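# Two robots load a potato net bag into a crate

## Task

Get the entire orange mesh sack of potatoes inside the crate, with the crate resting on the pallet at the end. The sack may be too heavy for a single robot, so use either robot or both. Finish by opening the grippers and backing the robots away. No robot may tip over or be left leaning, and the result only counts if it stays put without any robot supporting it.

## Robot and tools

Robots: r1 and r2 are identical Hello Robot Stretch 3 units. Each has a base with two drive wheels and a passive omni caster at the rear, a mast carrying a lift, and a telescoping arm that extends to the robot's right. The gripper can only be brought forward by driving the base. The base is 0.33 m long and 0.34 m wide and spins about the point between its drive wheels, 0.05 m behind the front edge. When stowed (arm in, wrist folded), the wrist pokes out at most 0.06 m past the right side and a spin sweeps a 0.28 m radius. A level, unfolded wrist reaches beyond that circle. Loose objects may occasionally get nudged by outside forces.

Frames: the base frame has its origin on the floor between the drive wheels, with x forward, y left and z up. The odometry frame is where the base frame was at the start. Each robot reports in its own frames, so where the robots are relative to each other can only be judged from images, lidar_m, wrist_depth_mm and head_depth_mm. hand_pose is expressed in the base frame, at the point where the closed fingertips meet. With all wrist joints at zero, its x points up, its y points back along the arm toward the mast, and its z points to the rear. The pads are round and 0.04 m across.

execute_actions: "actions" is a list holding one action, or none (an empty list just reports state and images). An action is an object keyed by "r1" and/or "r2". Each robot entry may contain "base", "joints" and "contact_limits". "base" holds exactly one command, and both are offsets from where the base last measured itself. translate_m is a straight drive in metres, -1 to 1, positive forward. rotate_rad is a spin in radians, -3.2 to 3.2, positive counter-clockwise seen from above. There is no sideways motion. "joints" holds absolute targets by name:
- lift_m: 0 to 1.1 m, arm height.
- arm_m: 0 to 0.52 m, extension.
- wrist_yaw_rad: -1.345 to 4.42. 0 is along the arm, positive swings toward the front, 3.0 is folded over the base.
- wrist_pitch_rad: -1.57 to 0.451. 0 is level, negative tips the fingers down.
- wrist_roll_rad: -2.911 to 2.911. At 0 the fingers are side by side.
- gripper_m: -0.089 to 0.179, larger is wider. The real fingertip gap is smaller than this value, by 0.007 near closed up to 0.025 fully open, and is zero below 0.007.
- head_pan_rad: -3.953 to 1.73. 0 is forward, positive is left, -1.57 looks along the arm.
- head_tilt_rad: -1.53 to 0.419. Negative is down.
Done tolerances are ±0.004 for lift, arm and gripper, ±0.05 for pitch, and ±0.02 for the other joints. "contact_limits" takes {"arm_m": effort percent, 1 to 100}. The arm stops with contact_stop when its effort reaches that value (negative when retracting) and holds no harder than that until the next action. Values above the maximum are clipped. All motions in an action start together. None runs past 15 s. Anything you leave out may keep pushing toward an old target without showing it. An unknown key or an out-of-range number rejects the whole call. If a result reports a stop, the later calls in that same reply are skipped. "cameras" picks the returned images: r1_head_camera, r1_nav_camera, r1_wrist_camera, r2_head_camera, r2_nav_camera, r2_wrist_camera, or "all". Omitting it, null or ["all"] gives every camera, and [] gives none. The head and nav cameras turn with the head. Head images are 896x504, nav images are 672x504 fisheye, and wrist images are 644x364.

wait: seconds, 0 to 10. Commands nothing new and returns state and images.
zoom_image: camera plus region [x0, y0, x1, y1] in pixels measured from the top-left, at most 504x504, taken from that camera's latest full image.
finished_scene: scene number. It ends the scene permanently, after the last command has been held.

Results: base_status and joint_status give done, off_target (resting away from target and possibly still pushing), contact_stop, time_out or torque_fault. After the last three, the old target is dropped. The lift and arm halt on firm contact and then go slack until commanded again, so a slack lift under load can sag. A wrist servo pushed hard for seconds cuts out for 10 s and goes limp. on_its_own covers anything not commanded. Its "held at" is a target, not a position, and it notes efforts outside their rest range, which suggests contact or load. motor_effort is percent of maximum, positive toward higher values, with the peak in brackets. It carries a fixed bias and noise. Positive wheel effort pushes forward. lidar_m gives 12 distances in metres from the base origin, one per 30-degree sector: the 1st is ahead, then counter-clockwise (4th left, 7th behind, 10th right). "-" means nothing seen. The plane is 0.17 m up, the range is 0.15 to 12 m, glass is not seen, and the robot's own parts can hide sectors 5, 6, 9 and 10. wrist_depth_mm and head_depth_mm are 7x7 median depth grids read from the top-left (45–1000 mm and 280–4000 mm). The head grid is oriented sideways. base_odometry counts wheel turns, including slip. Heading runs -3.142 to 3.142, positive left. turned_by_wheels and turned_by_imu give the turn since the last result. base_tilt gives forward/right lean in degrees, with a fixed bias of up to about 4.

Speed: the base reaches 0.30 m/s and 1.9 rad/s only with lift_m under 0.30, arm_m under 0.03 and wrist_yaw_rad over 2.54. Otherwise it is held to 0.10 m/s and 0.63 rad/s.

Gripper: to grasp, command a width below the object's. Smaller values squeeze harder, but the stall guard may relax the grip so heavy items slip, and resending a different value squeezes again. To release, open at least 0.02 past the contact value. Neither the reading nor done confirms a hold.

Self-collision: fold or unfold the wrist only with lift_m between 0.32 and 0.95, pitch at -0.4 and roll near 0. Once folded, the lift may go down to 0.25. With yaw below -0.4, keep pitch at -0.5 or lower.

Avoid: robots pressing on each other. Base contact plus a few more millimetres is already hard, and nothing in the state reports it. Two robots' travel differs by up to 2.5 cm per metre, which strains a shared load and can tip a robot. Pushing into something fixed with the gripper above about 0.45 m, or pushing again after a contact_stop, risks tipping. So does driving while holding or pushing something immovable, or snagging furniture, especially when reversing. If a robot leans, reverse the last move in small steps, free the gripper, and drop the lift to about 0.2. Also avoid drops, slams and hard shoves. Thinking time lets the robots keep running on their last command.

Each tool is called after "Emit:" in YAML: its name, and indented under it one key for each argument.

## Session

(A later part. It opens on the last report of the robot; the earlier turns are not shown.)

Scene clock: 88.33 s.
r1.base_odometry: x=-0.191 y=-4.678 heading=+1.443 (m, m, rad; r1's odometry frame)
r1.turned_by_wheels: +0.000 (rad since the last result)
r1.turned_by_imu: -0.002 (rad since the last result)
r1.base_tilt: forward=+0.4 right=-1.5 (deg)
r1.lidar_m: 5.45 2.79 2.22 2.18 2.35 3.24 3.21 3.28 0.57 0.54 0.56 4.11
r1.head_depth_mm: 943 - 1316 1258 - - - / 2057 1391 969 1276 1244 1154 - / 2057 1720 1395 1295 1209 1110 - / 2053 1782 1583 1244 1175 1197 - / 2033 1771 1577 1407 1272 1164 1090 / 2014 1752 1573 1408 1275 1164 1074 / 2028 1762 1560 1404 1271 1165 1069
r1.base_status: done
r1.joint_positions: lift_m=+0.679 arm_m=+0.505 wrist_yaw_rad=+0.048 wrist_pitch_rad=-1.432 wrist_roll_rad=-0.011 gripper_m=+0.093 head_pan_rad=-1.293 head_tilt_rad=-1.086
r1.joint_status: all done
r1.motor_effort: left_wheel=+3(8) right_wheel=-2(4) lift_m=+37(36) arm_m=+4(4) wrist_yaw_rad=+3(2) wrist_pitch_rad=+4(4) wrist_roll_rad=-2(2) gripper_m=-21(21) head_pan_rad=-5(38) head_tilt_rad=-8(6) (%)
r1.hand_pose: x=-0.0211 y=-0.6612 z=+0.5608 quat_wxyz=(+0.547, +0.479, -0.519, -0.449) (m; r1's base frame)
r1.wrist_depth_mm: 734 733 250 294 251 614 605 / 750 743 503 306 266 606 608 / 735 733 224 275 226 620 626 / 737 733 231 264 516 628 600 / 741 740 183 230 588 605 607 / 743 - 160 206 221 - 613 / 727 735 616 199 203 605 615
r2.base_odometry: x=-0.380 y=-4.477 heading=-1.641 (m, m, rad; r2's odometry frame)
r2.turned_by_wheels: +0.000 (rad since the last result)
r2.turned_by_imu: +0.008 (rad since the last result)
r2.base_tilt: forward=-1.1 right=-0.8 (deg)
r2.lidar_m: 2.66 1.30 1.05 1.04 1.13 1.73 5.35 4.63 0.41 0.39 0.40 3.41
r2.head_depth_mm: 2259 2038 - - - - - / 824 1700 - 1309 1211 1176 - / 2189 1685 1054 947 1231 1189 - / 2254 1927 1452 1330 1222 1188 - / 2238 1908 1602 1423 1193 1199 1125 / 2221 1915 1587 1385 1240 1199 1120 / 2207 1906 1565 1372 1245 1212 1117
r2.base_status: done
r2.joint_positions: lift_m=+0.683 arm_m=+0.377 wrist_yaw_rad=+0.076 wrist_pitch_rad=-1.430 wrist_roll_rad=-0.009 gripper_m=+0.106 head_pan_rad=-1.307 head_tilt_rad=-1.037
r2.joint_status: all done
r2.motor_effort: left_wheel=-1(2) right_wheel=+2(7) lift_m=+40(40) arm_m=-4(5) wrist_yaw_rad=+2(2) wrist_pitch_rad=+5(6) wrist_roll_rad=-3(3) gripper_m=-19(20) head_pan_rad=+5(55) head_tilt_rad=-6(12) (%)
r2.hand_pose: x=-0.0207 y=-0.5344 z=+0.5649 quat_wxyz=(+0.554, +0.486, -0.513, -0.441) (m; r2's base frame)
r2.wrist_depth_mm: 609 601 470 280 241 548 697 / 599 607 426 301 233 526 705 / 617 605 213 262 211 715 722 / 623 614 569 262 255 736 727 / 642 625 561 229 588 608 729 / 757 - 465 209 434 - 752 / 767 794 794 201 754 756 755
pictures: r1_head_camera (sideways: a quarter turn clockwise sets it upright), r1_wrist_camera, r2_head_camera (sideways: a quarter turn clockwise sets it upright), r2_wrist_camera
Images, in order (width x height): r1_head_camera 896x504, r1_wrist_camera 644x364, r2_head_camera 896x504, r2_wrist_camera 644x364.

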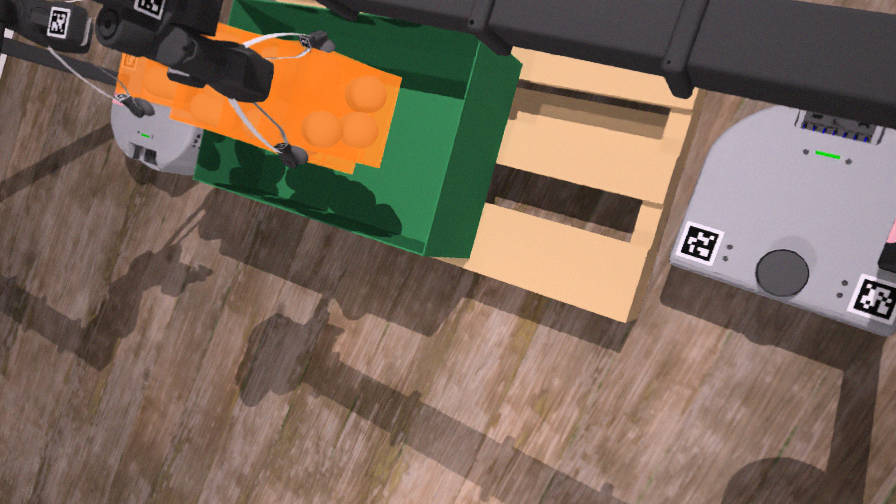

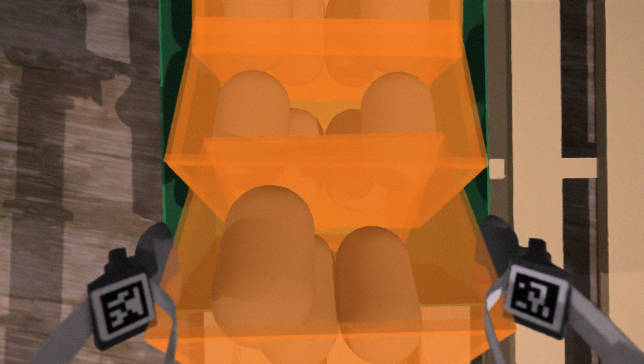

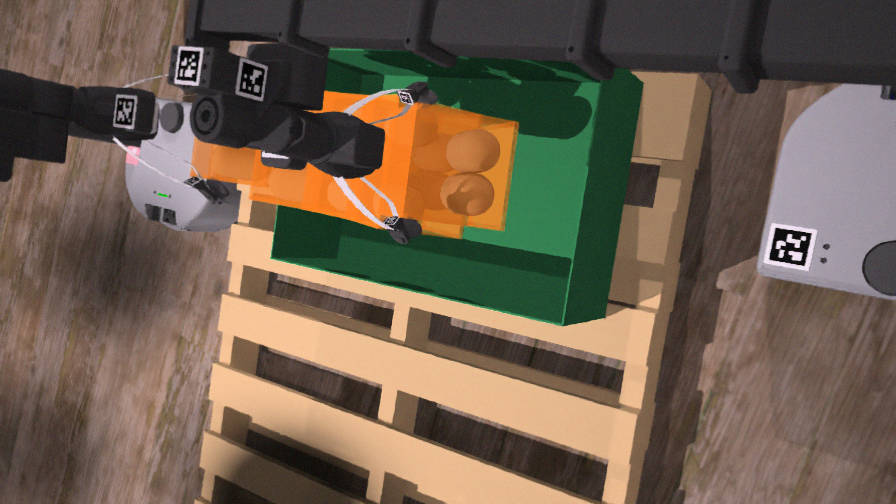

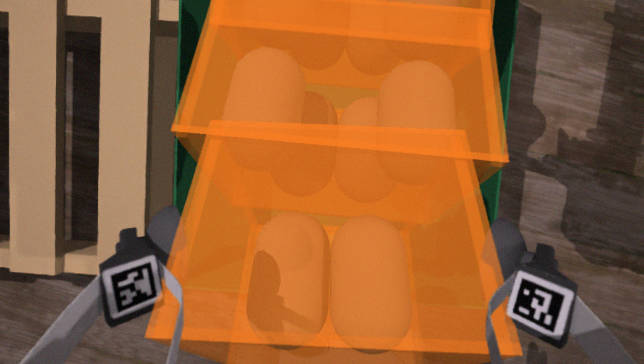

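Emit:
execute_actions:
  actions:
    - {"r1":{"joints":{"arm_m":0.513,"lift_m":0.545}},"r2":{"joints":{"arm_m":0.366,"lift_m":0.549}}}
  cameras: ["r1_head_camera","r2_head_camera"]

Scene clock: 90.70 s.
r1.base_odometry: x=-0.191 y=-4.678 heading=+1.443 (m, m, rad; r1's odometry frame)
r1.turned_by_wheels: +0.000 (rad since the last result)
r1.turned_by_imu: +0.000 (rad since the last result)
r1.base_tilt: forward=+0.4 right=-1.4 (deg)
r1.lidar_m: 5.48 2.80 2.21 2.19 2.36 3.23 3.21 3.27 0.57 0.54 0.56 4.14
r1.head_depth_mm: 936 1829 - 1350 1275 1143 1095 / 2033 1576 1165 1194 1255 - - / 2055 1707 1418 1236 1215 1115 - / 2051 1774 1582 1241 1177 1194 - / 2033 1770 1570 1412 1276 1166 1090 / 2028 1781 1566 1409 1276 1168 1070 / 2002 1757 1562 1404 1273 1167 1067
r1.base_status: not commanded
r1.joint_positions: lift_m=+0.545 arm_m=+0.513 wrist_yaw_rad=+0.048 wrist_pitch_rad=-1.429 wrist_roll_rad=-0.011 gripper_m=+0.093 head_pan_rad=-1.293 head_tilt_rad=-1.086
r1.joint_status: all done
r1.motor_effort: left_wheel=+3(3) right_wheel=-2(2) lift_m=+27(35) arm_m=+4(7) wrist_yaw_rad=+3(3) wrist_pitch_rad=+3(5) wrist_roll_rad=-2(2) gripper_m=-21(21) head_pan_rad=-4(4) head_tilt_rad=-8(8) (%)
r1.hand_pose: x=-0.0210 y=-0.6699 z=+0.4263 quat_wxyz=(+0.548, +0.478, -0.520, -0.448) (m; r1's base frame)
r1.wrist_depth_mm: 585 353 251 291 249 362 470 / 597 352 471 308 264 364 480 / 588 349 224 278 224 360 468 / 599 344 231 264 468 365 472 / 606 321 183 228 473 359 471 / 600 - 159 208 222 - 472 / 588 328 303 198 203 317 466
r2.base_odometry: x=-0.380 y=-4.477 heading=-1.641 (m, m, rad; r2's odometry frame)
r2.turned_by_wheels: +0.000 (rad since the last result)
r2.turned_by_imu: +0.001 (rad since the last result)
r2.base_tilt: forward=-1.1 right=-0.8 (deg)
r2.lidar_m: 2.66 1.31 1.05 1.04 1.13 1.73 5.33 4.69 0.41 0.39 0.40 3.40
r2.head_depth_mm: 2265 1939 1698 1505 1354 1233 1122 / 2220 1706 1314 1288 1212 1174 - / 2105 1670 1209 1084 1103 1194 - / 2240 1917 1455 1324 1224 1190 - / 2243 1920 1591 1419 1187 1202 1120 / 2241 1907 1578 1384 1238 1203 1112 / 2211 1915 1561 1390 1246 1217 1116
r2.base_status: not commanded
r2.joint_positions: lift_m=+0.549 arm_m=+0.366 wrist_yaw_rad=+0.076 wrist_pitch_rad=-1.429 wrist_roll_rad=-0.009 gripper_m=+0.106 head_pan_rad=-1.307 head_tilt_rad=-1.037
r2.joint_status: all done
r2.motor_effort: left_wheel=+0(0) right_wheel=+1(1) lift_m=+32(37) arm_m=-4(4) wrist_yaw_rad=+2(2) wrist_pitch_rad=+5(6) wrist_roll_rad=-3(3) gripper_m=-19(20) head_pan_rad=+4(4) head_tilt_rad=-6(6) (%)
r2.hand_pose: x=-0.0207 y=-0.5235 z=+0.4303 quat_wxyz=(+0.554, +0.486, -0.513, -0.441) (m; r2's base frame)
r2.wrist_depth_mm: 460 332 457 286 242 410 310 / 470 339 431 306 230 398 302 / 472 344 214 260 213 394 576 / 484 328 470 260 463 387 588 / 492 291 473 229 469 413 590 / 488 - 372 207 383 417 611 / 632 475 310 208 290 302 614
pictures: r1_head_camera (sideways: a quarter turn clockwise sets it upright), r2_head_camera (sideways: a quarter turn clockwise sets it upright)
Images, in order (width x height): r1_head_camera 896x504, r2_head_camera 896x504.

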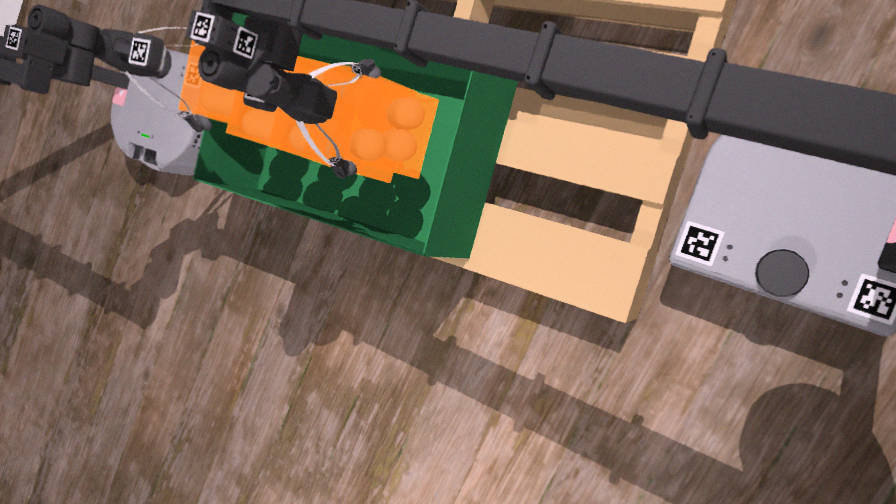

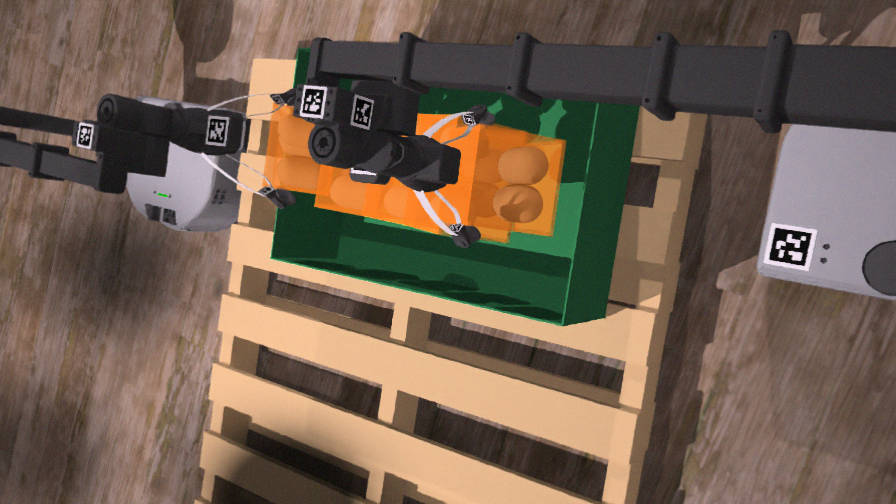

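Emit:
execute_actions:
  actions:
    - {"r1":{"joints":{"lift_m":0.44}},"r2":{"joints":{"lift_m":0.444}}}
  cameras: []

Emit:
execute_actions:
  actions:
    - {"r1":{"joints":{"lift_m":0.395,"arm_m":0.483}},"r2":{"joints":{"lift_m":0.399,"arm_m":0.336}}}
  cameras: ["r1_head_camera","r2_head_camera","r1_wrist_camera","r2_wrist_camera"]

Scene clock: 92.67 s.
r1.base_odometry: x=-0.191 y=-4.678 heading=+1.443 (m, m, rad; r1's odometry frame)
r1.turned_by_wheels: +0.000 (rad since the last result)
r1.turned_by_imu: +0.000 (rad since the last result)
r1.base_tilt: forward=+0.3 right=-1.5 (deg)
r1.lidar_m: 5.46 2.81 2.21 2.18 2.35 3.25 3.20 3.29 0.57 0.54 0.56 4.10
r1.head_depth_mm: 2004 1764 1386 1288 1244 1140 1093 / 2009 1393 1319 1216 1239 1136 1085 / 2046 1719 1424 1218 1215 1108 - / 2037 1796 1574 1241 1179 1193 - / 2029 1769 1581 1401 1283 1174 1091 / 2006 1743 1566 1399 1270 1166 1070 / 2011 1762 1564 1404 1274 1164 1072
r1.base_status: not commanded
r1.joint_positions: lift_m=+0.440 arm_m=+0.513 wrist_yaw_rad=+0.048 wrist_pitch_rad=-1.429 wrist_roll_rad=-0.011 gripper_m=+0.093 head_pan_rad=-1.293 head_tilt_rad=-1.086
r1.joint_status: all done
r1.motor_effort: left_wheel=+3(3) right_wheel=-2(2) lift_m=+27(23) arm_m=+4(4) wrist_yaw_rad=+3(3) wrist_pitch_rad=+3(3) wrist_roll_rad=-2(2) gripper_m=-21(21) head_pan_rad=-4(4) head_tilt_rad=-8(8) (%)
r1.hand_pose: x=-0.0210 y=-0.6699 z=+0.3213 quat_wxyz=(+0.548, +0.478, -0.520, -0.448) (m; r1's base frame)
r1.wrist_depth_mm: 244 352 250 290 251 359 244 / 244 349 359 306 264 360 241 / 243 348 224 274 224 360 243 / 240 344 233 264 361 357 244 / 239 321 182 230 358 350 245 / 240 - 159 207 221 - 236 / 228 330 309 199 203 319 262
r2.base_odometry: x=-0.380 y=-4.477 heading=-1.641 (m, m, rad; r2's odometry frame)
r2.turned_by_wheels: +0.000 (rad since the last result)
r2.turned_by_imu: +0.000 (rad since the last result)
r2.base_tilt: forward=-1.1 right=-0.9 (deg)
r2.lidar_m: 2.66 1.30 1.05 1.04 1.13 1.74 5.31 4.67 0.41 0.39 0.40 3.39
r2.head_depth_mm: 2258 1942 1638 1455 1331 1226 1123 / 2160 1788 1376 - 1218 - - / 2141 1639 1314 1235 1123 1186 - / 2230 1924 1461 1322 1170 1185 - / 2227 1908 1601 1416 1192 1201 1115 / 2230 1895 1594 1391 1243 1197 1114 / 2233 1903 1571 1374 1245 1208 1112
r2.base_status: not commanded
r2.joint_positions: lift_m=+0.444 arm_m=+0.366 wrist_yaw_rad=+0.076 wrist_pitch_rad=-1.429 wrist_roll_rad=-0.009 gripper_m=+0.106 head_pan_rad=-1.307 head_tilt_rad=-1.037
r2.joint_status: all done
r2.motor_effort: left_wheel=-1(1) right_wheel=+1(2) lift_m=+34(32) arm_m=-4(4) wrist_yaw_rad=+2(3) wrist_pitch_rad=+5(6) wrist_roll_rad=-3(3) gripper_m=-20(19) head_pan_rad=+4(4) head_tilt_rad=-5(6) (%)
r2.hand_pose: x=-0.0207 y=-0.5235 z=+0.3253 quat_wxyz=(+0.554, +0.486, -0.513, -0.441) (m; r2's base frame)
r2.wrist_depth_mm: 220 310 351 280 240 339 263 / 224 313 347 305 229 349 259 / 225 323 214 260 211 357 255 / 230 328 361 263 357 355 251 / 232 294 368 226 361 356 248 / 235 - 370 210 362 365 236 / 224 279 280 209 282 304 228
pictures: none
No camera images: the call's "cameras" was empty. Leave "cameras" out to get every camera's image.

Scene clock: 93.90 s.
r1.base_odometry: x=-0.191 y=-4.678 heading=+1.443 (m, m, rad; r1's odometry frame)
r1.turned_by_wheels: +0.000 (rad since the last result)
r1.turned_by_imu: +0.000 (rad since the last result)
r1.base_tilt: forward=+0.3 right=-1.6 (deg)
r1.lidar_m: 5.47 2.80 2.21 2.19 2.35 3.25 3.20 3.26 0.57 0.54 0.55 4.10
r1.head_depth_mm: 2002 1779 1402 1272 1233 1145 1094 / 2009 1388 1369 1206 1216 1141 1086 / 2045 1710 1405 1213 1216 1109 - / 2051 1799 1570 1249 1179 1195 - / 2037 1749 1577 1412 1279 1172 1090 / 2036 1754 1561 1409 1274 1167 1072 / 2008 1755 1568 1404 1278 1164 1064
r1.base_status: not commanded
r1.joint_positions: lift_m=+0.395 arm_m=+0.483 wrist_yaw_rad=+0.047 wrist_pitch_rad=-1.419 wrist_roll_rad=-0.011 gripper_m=+0.093 head_pan_rad=-1.293 head_tilt_rad=-1.086
r1.joint_status: all done
r1.motor_effort: left_wheel=+4(4) right_wheel=-2(2) lift_m=+22(27) arm_m=-4(6) wrist_yaw_rad=+2(3) wrist_pitch_rad=+0(3) wrist_roll_rad=-2(2) gripper_m=-21(21) head_pan_rad=-4(4) head_tilt_rad=-8(8) (%)
r1.hand_pose: x=-0.0209 y=-0.6432 z=+0.2768 quat_wxyz=(+0.550, +0.476, -0.522, -0.446) (m; r1's base frame)
r1.wrist_depth_mm: 244 312 238 268 230 318 243 / 240 314 202 250 202 318 244 / 240 316 205 246 203 314 246 / 238 314 315 260 316 315 248 / 238 314 168 216 315 315 246 / 237 - 156 205 212 315 237 / 224 279 277 273 270 278 249
r2.base_odometry: x=-0.380 y=-4.477 heading=-1.641 (m, m, rad; r2's odometry frame)
r2.turned_by_wheels: +0.000 (rad since the last result)
r2.turned_by_imu: +0.000 (rad since the last result)
r2.base_tilt: forward=-1.2 right=-0.8 (deg)
r2.lidar_m: 2.66 1.31 1.05 1.04 1.13 1.73 5.34 4.65 0.41 0.39 0.40 3.41
r2.head_depth_mm: 2253 1931 1624 1458 1331 1225 1125 / 2174 1791 1407 1392 1209 1150 - / 2192 1638 1353 1272 1120 1198 - / 2218 1922 1467 1322 1164 1190 - / 2220 1924 1598 1416 1188 1199 1116 / 2230 1913 1593 1384 1232 1198 1114 / 2208 1901 1558 1385 1246 1211 1109
r2.base_status: not commanded
r2.joint_positions: lift_m=+0.399 arm_m=+0.336 wrist_yaw_rad=+0.076 wrist_pitch_rad=-1.417 wrist_roll_rad=-0.009 gripper_m=+0.106 head_pan_rad=-1.307 head_tilt_rad=-1.037
r2.joint_status: all done
r2.motor_effort: left_wheel=-1(0) right_wheel=+1(2) lift_m=+27(32) arm_m=-5(4) wrist_yaw_rad=+2(3) wrist_pitch_rad=-1(5) wrist_roll_rad=-3(3) gripper_m=-19(20) head_pan_rad=+5(5) head_tilt_rad=-5(6) (%)
r2.hand_pose: x=-0.0205 y=-0.4967 z=+0.2807 quat_wxyz=(+0.557, +0.482, -0.516, -0.437) (m; r2's base frame)
r2.wrist_depth_mm: 220 304 200 261 218 302 263 / 222 311 191 239 191 306 259 / 226 316 312 240 194 307 255 / 229 318 314 313 312 311 256 / 231 290 318 217 313 312 250 / 233 - 320 207 320 316 237 / 215 238 245 250 261 259 228
pictures: r1_head_camera (sideways: a quarter turn clockwise sets it upright), r1_wrist_camera, r2_head_camera (sideways: a quarter turn clockwise sets it upright), r2_wrist_camera
Images, in order (width x height): r1_head_camera 896x504, r1_wrist_camera 644x364, r2_head_camera 896x504, r2_wrist_camera 644x364.

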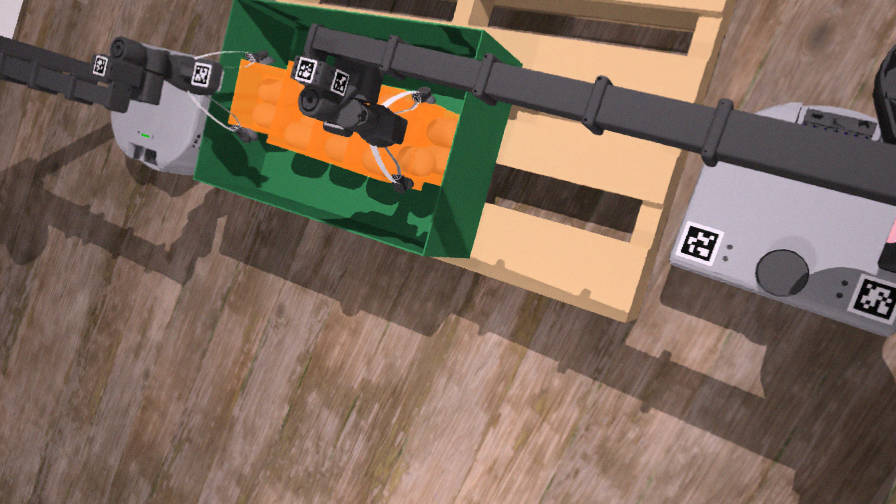

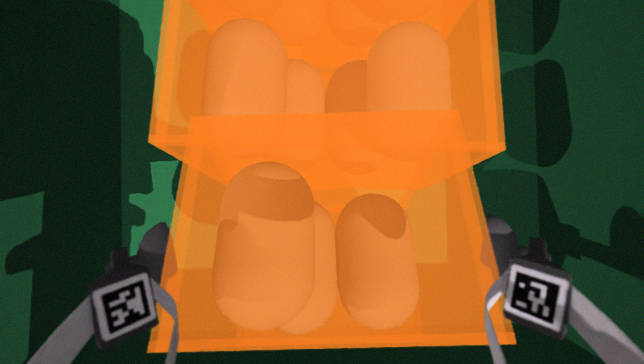

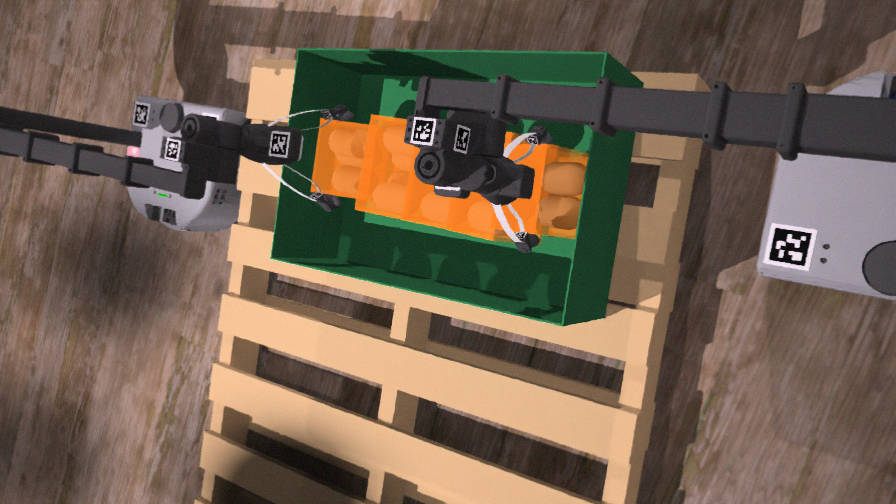

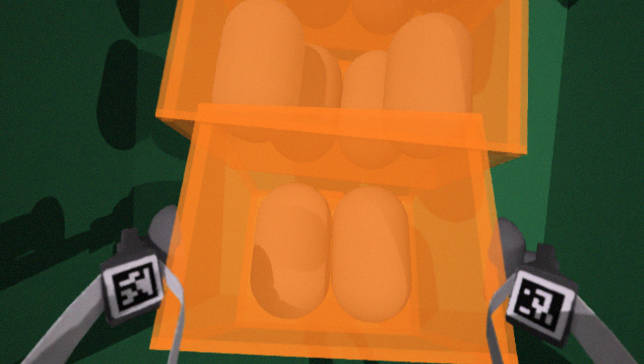

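Emit:
execute_actions:
  actions:
    - {"r1":{"joints":{"lift_m":0.353,"arm_m":0.455}},"r2":{"joints":{"lift_m":0.357,"arm_m":0.308}}}
  cameras: []

Emit:
execute_actions:
  actions:
    - {"r1":{"joints":{"gripper_m":0.179}},"r2":{"joints":{"gripper_m":0.179}}}
  cameras: ["r1_wrist_camera","r2_wrist_camera"]

Scene clock: 95.20 s.
r1.base_odometry: x=-0.191 y=-4.678 heading=+1.443 (m, m, rad; r1's odometry frame)
r1.turned_by_wheels: +0.000 (rad since the last result)
r1.turned_by_imu: +0.000 (rad since the last result)
r1.base_tilt: forward=+0.4 right=-1.6 (deg)
r1.lidar_m: 5.46 2.79 2.21 2.18 2.35 3.24 3.20 3.28 0.57 0.54 0.55 4.11
r1.head_depth_mm: 2002 1784 1411 1263 1224 1146 1086 / 2022 1382 1398 1215 1191 1140 1091 / 2066 1707 1401 1223 1207 1109 - / 2052 1772 1575 1241 1170 1192 - / 2024 1758 1568 1406 1280 1168 1088 / 2032 1769 1573 1407 1269 1170 1070 / 2001 1750 1555 1397 1269 1164 1075
r1.base_status: not commanded
r1.joint_positions: lift_m=+0.353 arm_m=+0.455 wrist_yaw_rad=+0.047 wrist_pitch_rad=-1.419 wrist_roll_rad=-0.011 gripper_m=+0.093 head_pan_rad=-1.293 head_tilt_rad=-1.086
r1.joint_status: all done
r1.motor_effort: left_wheel=+3(4) right_wheel=-1(2) lift_m=+18(28) arm_m=-3(7) wrist_yaw_rad=+2(3) wrist_pitch_rad=+0(5) wrist_roll_rad=-2(2) gripper_m=-22(21) head_pan_rad=-4(4) head_tilt_rad=-7(8) (%)
r1.hand_pose: x=-0.0209 y=-0.6151 z=+0.2350 quat_wxyz=(+0.550, +0.476, -0.522, -0.446) (m; r1's base frame)
r1.wrist_depth_mm: 239 274 166 217 167 277 245 / 239 277 172 217 173 276 247 / 238 274 272 273 275 273 247 / 237 272 159 211 225 275 248 / 237 272 155 210 217 272 250 / 235 - 270 271 274 272 239 / 218 221 233 231 226 215 220
r2.base_odometry: x=-0.380 y=-4.477 heading=-1.641 (m, m, rad; r2's odometry frame)
r2.turned_by_wheels: +0.000 (rad since the last result)
r2.turned_by_imu: +0.000 (rad since the last result)
r2.base_tilt: forward=-1.1 right=-0.9 (deg)
r2.lidar_m: 2.67 1.30 1.05 1.04 1.13 1.74 5.36 4.66 0.41 0.39 0.41 3.42
r2.head_depth_mm: 2283 1929 1645 1459 1338 1227 1125 / 2164 1802 1393 1376 1191 1174 - / 2184 1638 1373 1281 1144 1188 - / 2252 1916 1457 1324 1167 1188 - / 2242 1907 1599 1420 1186 1207 1116 / 2233 1908 1598 1392 1241 1196 1117 / 2194 1916 1550 1380 1247 1213 1111
r2.base_status: not commanded
r2.joint_positions: lift_m=+0.357 arm_m=+0.308 wrist_yaw_rad=+0.076 wrist_pitch_rad=-1.406 wrist_roll_rad=-0.009 gripper_m=+0.106 head_pan_rad=-1.307 head_tilt_rad=-1.037
r2.joint_status: all done
r2.motor_effort: left_wheel=+0(0) right_wheel=+1(1) lift_m=+24(27) arm_m=-4(5) wrist_yaw_rad=+2(2) wrist_pitch_rad=-7(14) wrist_roll_rad=-3(3) gripper_m=-19(19) head_pan_rad=+4(4) head_tilt_rad=-6(5) (%)
r2.hand_pose: x=-0.0202 y=-0.4715 z=+0.2391 quat_wxyz=(+0.559, +0.479, -0.519, -0.434) (m; r2's base frame)
r2.wrist_depth_mm: 218 267 161 209 170 263 262 / 222 272 172 213 169 267 261 / 224 273 272 270 268 267 259 / 226 275 275 212 220 270 256 / 230 276 275 208 223 271 252 / 230 - 278 272 273 273 238 / 199 194 202 207 214 212 214
pictures: none
No camera images: the call's "cameras" was empty. Leave "cameras" out to get every camera's image.

Scene clock: 96.57 s.
r1.base_odometry: x=-0.191 y=-4.678 heading=+1.443 (m, m, rad; r1's odometry frame)
r1.turned_by_wheels: +0.000 (rad since the last result)
r1.turned_by_imu: +0.000 (rad since the last result)
r1.base_tilt: forward=+0.5 right=-1.6 (deg)
r1.lidar_m: 5.45 2.80 2.21 2.18 2.36 3.24 3.21 3.26 0.57 0.54 0.56 4.10
r1.head_depth_mm: 1990 1773 1416 1264 1222 1147 1085 / 2019 1376 1407 1209 1179 1138 1095 / 2075 1702 1404 1223 1208 1107 - / 2051 1785 1578 1237 1173 1198 - / 2035 1771 1572 1413 1278 1169 1089 / 2040 1778 1569 1408 1278 1170 1079 / 2012 1760 1560 1399 1264 1165 1073
r1.base_status: not commanded
r1.joint_positions: lift_m=+0.353 arm_m=+0.455 wrist_yaw_rad=+0.048 wrist_pitch_rad=-1.424 wrist_roll_rad=-0.011 gripper_m=+0.179 head_pan_rad=-1.293 head_tilt_rad=-1.086
r1.joint_status: all done
r1.motor_effort: left_wheel=+4(4) right_wheel=-3(4) lift_m=+18(18) arm_m=-3(4) wrist_yaw_rad=+4(3) wrist_pitch_rad=+1(3) wrist_roll_rad=-2(2) gripper_m=+1(90) head_pan_rad=-3(4) head_tilt_rad=-8(8) (%)
r1.hand_pose: x=-0.0210 y=-0.6138 z=+0.2349 quat_wxyz=(+0.549, +0.477, -0.521, -0.447) (m; r1's base frame)
r1.wrist_depth_mm: 240 273 166 215 168 275 245 / 238 275 173 216 174 274 247 / 236 273 272 240 273 275 248 / 237 272 161 215 272 275 250 / 235 272 160 213 232 273 244 / 218 274 270 273 271 273 227 / - 230 231 227 224 221 204
r2.base_odometry: x=-0.380 y=-4.477 heading=-1.641 (m, m, rad; r2's odometry frame)
r2.turned_by_wheels: +0.000 (rad since the last result)
r2.turned_by_imu: +0.000 (rad since the last result)
r2.base_tilt: forward=-1.1 right=-0.9 (deg)
r2.lidar_m: 2.65 1.30 1.05 1.04 1.13 1.73 5.35 4.66 0.41 0.39 0.40 3.40
r2.head_depth_mm: 2281 1946 1633 1459 1327 1228 1129 / 2128 1800 1423 1375 1179 1173 - / 2203 1168 1369 1279 1151 1193 - / 2236 1923 1467 1314 1163 1193 - / 2244 1923 1598 1421 1190 1204 1114 / 2215 1920 1581 1391 1243 1205 1115 / 2224 1911 1558 1374 1246 1211 1112
r2.base_status: not commanded
r2.joint_positions: lift_m=+0.357 arm_m=+0.308 wrist_yaw_rad=+0.077 wrist_pitch_rad=-1.420 wrist_roll_rad=-0.011 gripper_m=+0.179 head_pan_rad=-1.307 head_tilt_rad=-1.037
r2.joint_status: all done
r2.motor_effort: left_wheel=+1(1) right_wheel=+0(2) lift_m=+24(24) arm_m=-4(4) wrist_yaw_rad=+2(2) wrist_pitch_rad=+0(8) wrist_roll_rad=-2(3) gripper_m=+0(84) head_pan_rad=+4(4) head_tilt_rad=-6(5) (%)
r2.hand_pose: x=-0.0205 y=-0.4680 z=+0.2389 quat_wxyz=(+0.556, +0.483, -0.515, -0.438) (m; r2's base frame)
r2.wrist_depth_mm: 218 269 160 206 168 260 256 / 220 269 177 213 172 262 262 / 223 273 272 269 267 267 259 / 229 276 273 212 267 270 254 / 229 278 277 217 272 272 250 / - 262 273 275 276 275 225 / 174 188 194 201 209 216 197
pictures: r1_wrist_camera, r2_wrist_camera
Images, in order (width x height): r1_wrist_camera 644x364, r2_wrist_camera 644x364.

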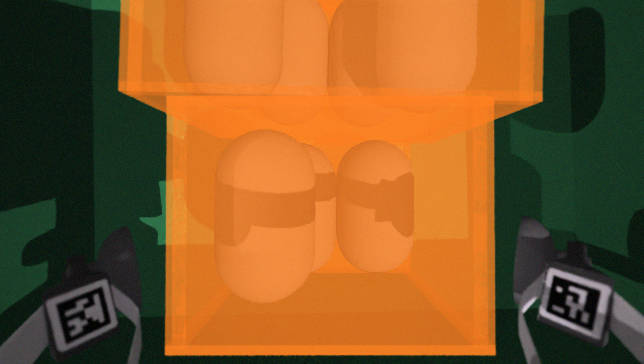

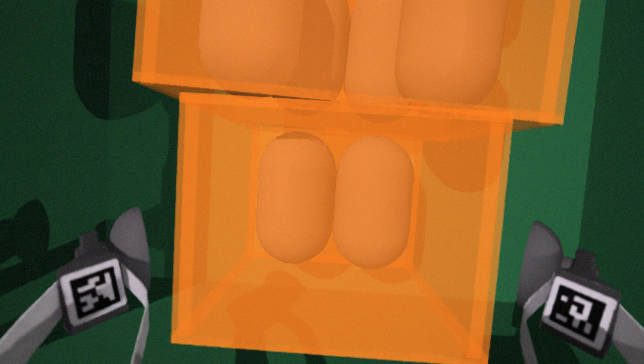

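Emit:
execute_actions:
  actions:
    - {"r1":{"joints":{"lift_m":0.48}},"r2":{"joints":{"lift_m":0.48}}}
  cameras: []

Emit:
execute_actions:
  actions:
    - {"r1":{"joints":{"lift_m":0.55,"arm_m":0.05}},"r2":{"base":{"translate_m":-0.3},"joints":{"lift_m":0.55,"arm_m":0.03}}}
  cameras: ["r1_head_camera","r2_head_camera"]

Scene clock: 98.67 s.
r1.base_odometry: x=-0.191 y=-4.678 heading=+1.443 (m, m, rad; r1's odometry frame)
r1.turned_by_wheels: +0.000 (rad since the last result)
r1.turned_by_imu: +0.000 (rad since the last result)
r1.base_tilt: forward=+0.5 right=-1.5 (deg)
r1.lidar_m: 5.45 2.79 2.21 2.19 2.35 3.25 3.20 3.27 0.57 0.54 0.56 4.13
r1.head_depth_mm: 1453 1588 1396 1349 1257 1143 1089 / 2021 1568 1430 1223 1243 - 1076 / 2075 1711 1419 1229 1210 1109 - / 2055 1787 1574 1239 1174 1188 - / 2026 1781 1573 1410 1280 1175 1092 / 2023 1777 1570 1401 1272 1168 1072 / 2021 1760 1557 1398 1276 1158 1072
r1.base_status: not commanded
r1.joint_positions: lift_m=+0.480 arm_m=+0.455 wrist_yaw_rad=+0.048 wrist_pitch_rad=-1.423 wrist_roll_rad=-0.011 gripper_m=+0.179 head_pan_rad=-1.293 head_tilt_rad=-1.086
r1.joint_status: all done
r1.motor_effort: left_wheel=+4(4) right_wheel=-4(4) lift_m=+27(30) arm_m=-3(3) wrist_yaw_rad=+3(3) wrist_pitch_rad=+1(1) wrist_roll_rad=-2(2) gripper_m=+0(1) head_pan_rad=-4(4) head_tilt_rad=-8(7) (%)
r1.hand_pose: x=-0.0210 y=-0.6140 z=+0.3614 quat_wxyz=(+0.549, +0.477, -0.521, -0.447) (m; r1's base frame)
r1.wrist_depth_mm: 239 341 407 351 405 368 246 / 239 345 399 345 408 370 246 / 236 343 402 349 400 372 248 / 236 341 406 345 402 374 249 / 236 362 402 344 399 399 242 / 219 360 355 351 338 336 228 / - 232 231 228 242 236 220
r2.base_odometry: x=-0.380 y=-4.477 heading=-1.641 (m, m, rad; r2's odometry frame)
r2.turned_by_wheels: +0.000 (rad since the last result)
r2.turned_by_imu: +0.000 (rad since the last result)
r2.base_tilt: forward=-1.1 right=-0.8 (deg)
r2.lidar_m: 2.66 1.30 1.05 1.04 1.13 1.73 5.32 4.64 0.41 0.39 0.40 3.41
r2.head_depth_mm: 2261 1935 1630 1480 1333 1235 1125 / 2149 1687 1436 - 1216 1155 - / 2141 1674 1391 1273 1167 1199 - / 2254 1927 1454 1320 1173 1204 - / 2237 1911 1590 1427 1185 1200 1119 / 2230 1914 1571 1386 1244 1203 1113 / 2241 1894 1559 1377 1246 1219 1114
r2.base_status: not commanded
r2.joint_positions: lift_m=+0.480 arm_m=+0.308 wrist_yaw_rad=+0.077 wrist_pitch_rad=-1.420 wrist_roll_rad=-0.011 gripper_m=+0.179 head_pan_rad=-1.307 head_tilt_rad=-1.037
r2.joint_status: all done
r2.motor_effort: left_wheel=+1(1) right_wheel=+0(0) lift_m=+31(32) arm_m=-4(4) wrist_yaw_rad=+2(3) wrist_pitch_rad=+0(0) wrist_roll_rad=-2(3) gripper_m=+1(0) head_pan_rad=+4(5) head_tilt_rad=-6(6) (%)
r2.hand_pose: x=-0.0205 y=-0.4680 z=+0.3616 quat_wxyz=(+0.556, +0.483, -0.515, -0.438) (m; r2's base frame)
r2.wrist_depth_mm: 227 306 389 335 338 384 267 / 226 310 395 328 291 386 263 / 229 317 400 344 387 393 258 / 232 325 401 339 398 388 256 / 229 350 400 399 400 390 251 / 220 262 274 284 295 314 226 / 561 552 554 549 237 231 532
pictures: none
No camera images: the call's "cameras" was empty. Leave "cameras" out to get every camera's image.

Scene clock: 102.83 s.
r1.base_odometry: x=-0.191 y=-4.678 heading=+1.443 (m, m, rad; r1's odometry frame)
r1.turned_by_wheels: +0.000 (rad since the last result)
r1.turned_by_imu: +0.000 (rad since the last result)
r1.base_tilt: forward=+0.4 right=-1.7 (deg)
r1.lidar_m: 5.47 2.80 2.22 2.18 2.36 3.25 3.19 3.27 0.57 0.54 0.55 4.12
r1.head_depth_mm: 2098 1805 1416 1294 1257 1147 1089 / 2080 1796 1362 1232 1262 - - / 2016 1624 1406 1228 1289 1164 - / 2035 1692 1580 1246 1182 1195 - / 2067 1775 1580 1408 1271 1168 1085 / 2039 1772 1573 1400 1277 1163 1072 / 2025 1756 1569 1401 1272 1166 1073
r1.base_status: not commanded
r1.joint_positions: lift_m=+0.550 arm_m=+0.050 wrist_yaw_rad=+0.049 wrist_pitch_rad=-1.422 wrist_roll_rad=-0.012 gripper_m=+0.179 head_pan_rad=-1.293 head_tilt_rad=-1.086
r1.joint_status: all done
r1.motor_effort: left_wheel=+4(5) right_wheel=-4(4) lift_m=+27(28) arm_m=-4(5) wrist_yaw_rad=+1(2) wrist_pitch_rad=+1(1) wrist_roll_rad=-2(2) gripper_m=+0(1) head_pan_rad=-4(5) head_tilt_rad=-8(7) (%)
r1.hand_pose: x=-0.0209 y=-0.2093 z=+0.4315 quat_wxyz=(+0.550, +0.477, -0.521, -0.446) (m; r1's base frame)
r1.wrist_depth_mm: 603 615 487 623 592 485 480 / 603 613 487 609 588 481 484 / 597 612 482 610 598 492 482 / 610 609 480 491 493 477 483 / 613 617 611 606 603 605 609 / 612 600 615 - - 614 600 / - 598 613 - - 608 622
r2.base_odometry: x=-0.359 y=-4.177 heading=-1.641 (m, m, rad; r2's odometry frame)
r2.turned_by_wheels: +0.000 (rad since the last result)
r2.turned_by_imu: +0.002 (rad since the last result)
r2.base_tilt: forward=-1.2 right=-0.8 (deg)
r2.lidar_m: 2.76 1.35 1.09 1.08 1.17 1.81 5.06 4.62 3.70 0.40 0.41 0.55
r2.head_depth_mm: 2270 1941 1690 1510 1351 1230 1128 / 2260 1931 1689 1493 1350 - - / 2246 1923 1660 1490 1349 - - / 2096 1718 1441 1357 1233 1201 - / 2232 1727 1389 1280 1171 1204 1117 / 2217 1913 1431 1294 1173 1215 1113 / 2224 1908 1530 1244 1190 1202 1115
r2.base_status: done
r2.joint_positions: lift_m=+0.550 arm_m=+0.030 wrist_yaw_rad=+0.078 wrist_pitch_rad=-1.420 wrist_roll_rad=-0.012 gripper_m=+0.179 head_pan_rad=-1.307 head_tilt_rad=-1.037
r2.joint_status: all done
r2.motor_effort: left_wheel=+2(2) right_wheel=-2(6) lift_m=+31(31) arm_m=-4(3) wrist_yaw_rad=+1(2) wrist_pitch_rad=+0(0) wrist_roll_rad=-2(2) gripper_m=+0(1) head_pan_rad=+4(5) head_tilt_rad=-6(6) (%)
r2.hand_pose: x=-0.0205 y=-0.1900 z=+0.4316 quat_wxyz=(+0.557, +0.484, -0.514, -0.437) (m; r2's base frame)
r2.wrist_depth_mm: 473 464 450 587 576 588 576 / 491 489 469 589 576 576 587 / 597 603 603 610 594 592 585 / 621 605 621 594 607 593 576 / 615 611 610 - - 600 597 / 622 625 616 - - 594 592 / 646 628 629 - - 618 599
pictures: r1_head_camera (sideways: a quarter turn clockwise sets it upright), r2_head_camera (sideways: a quarter turn clockwise sets it upright)
Images, in order (width x height): r1_head_camera 896x504, r2_head_camera 896x504.

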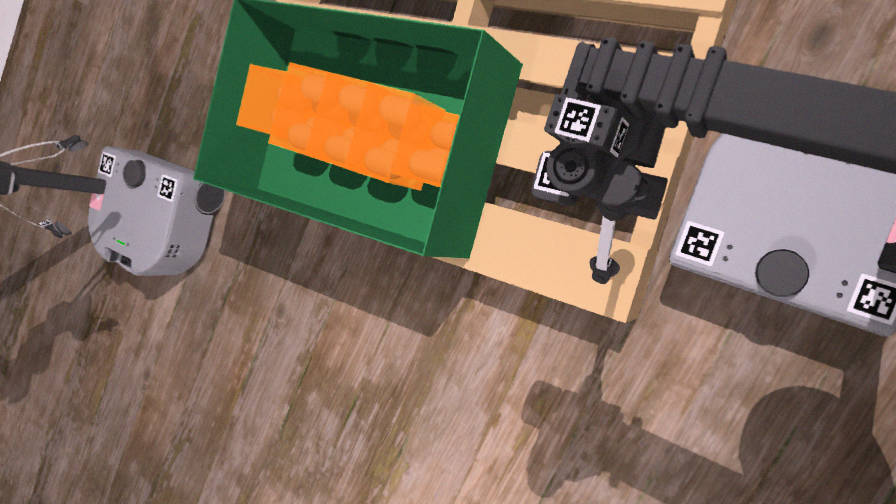

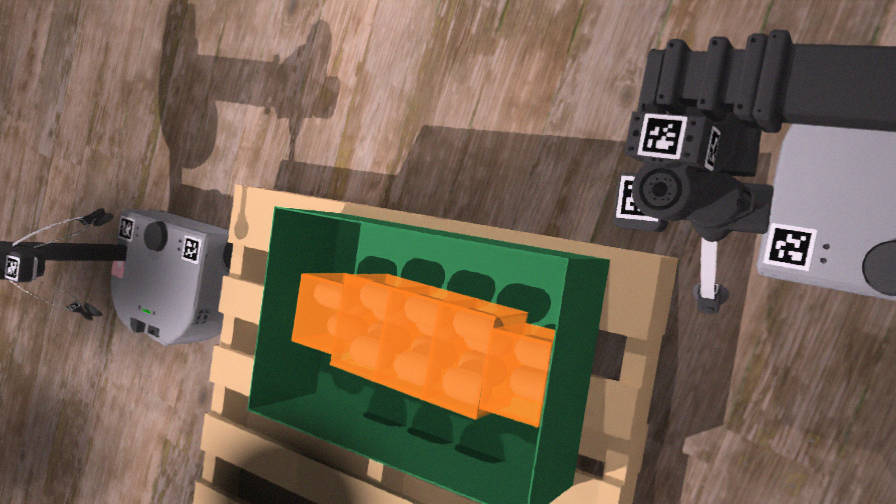

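The bag is in the crate and both robots are clear.

Emit:
finished_scene:
  scene: 1

The scene is finished: the task was done.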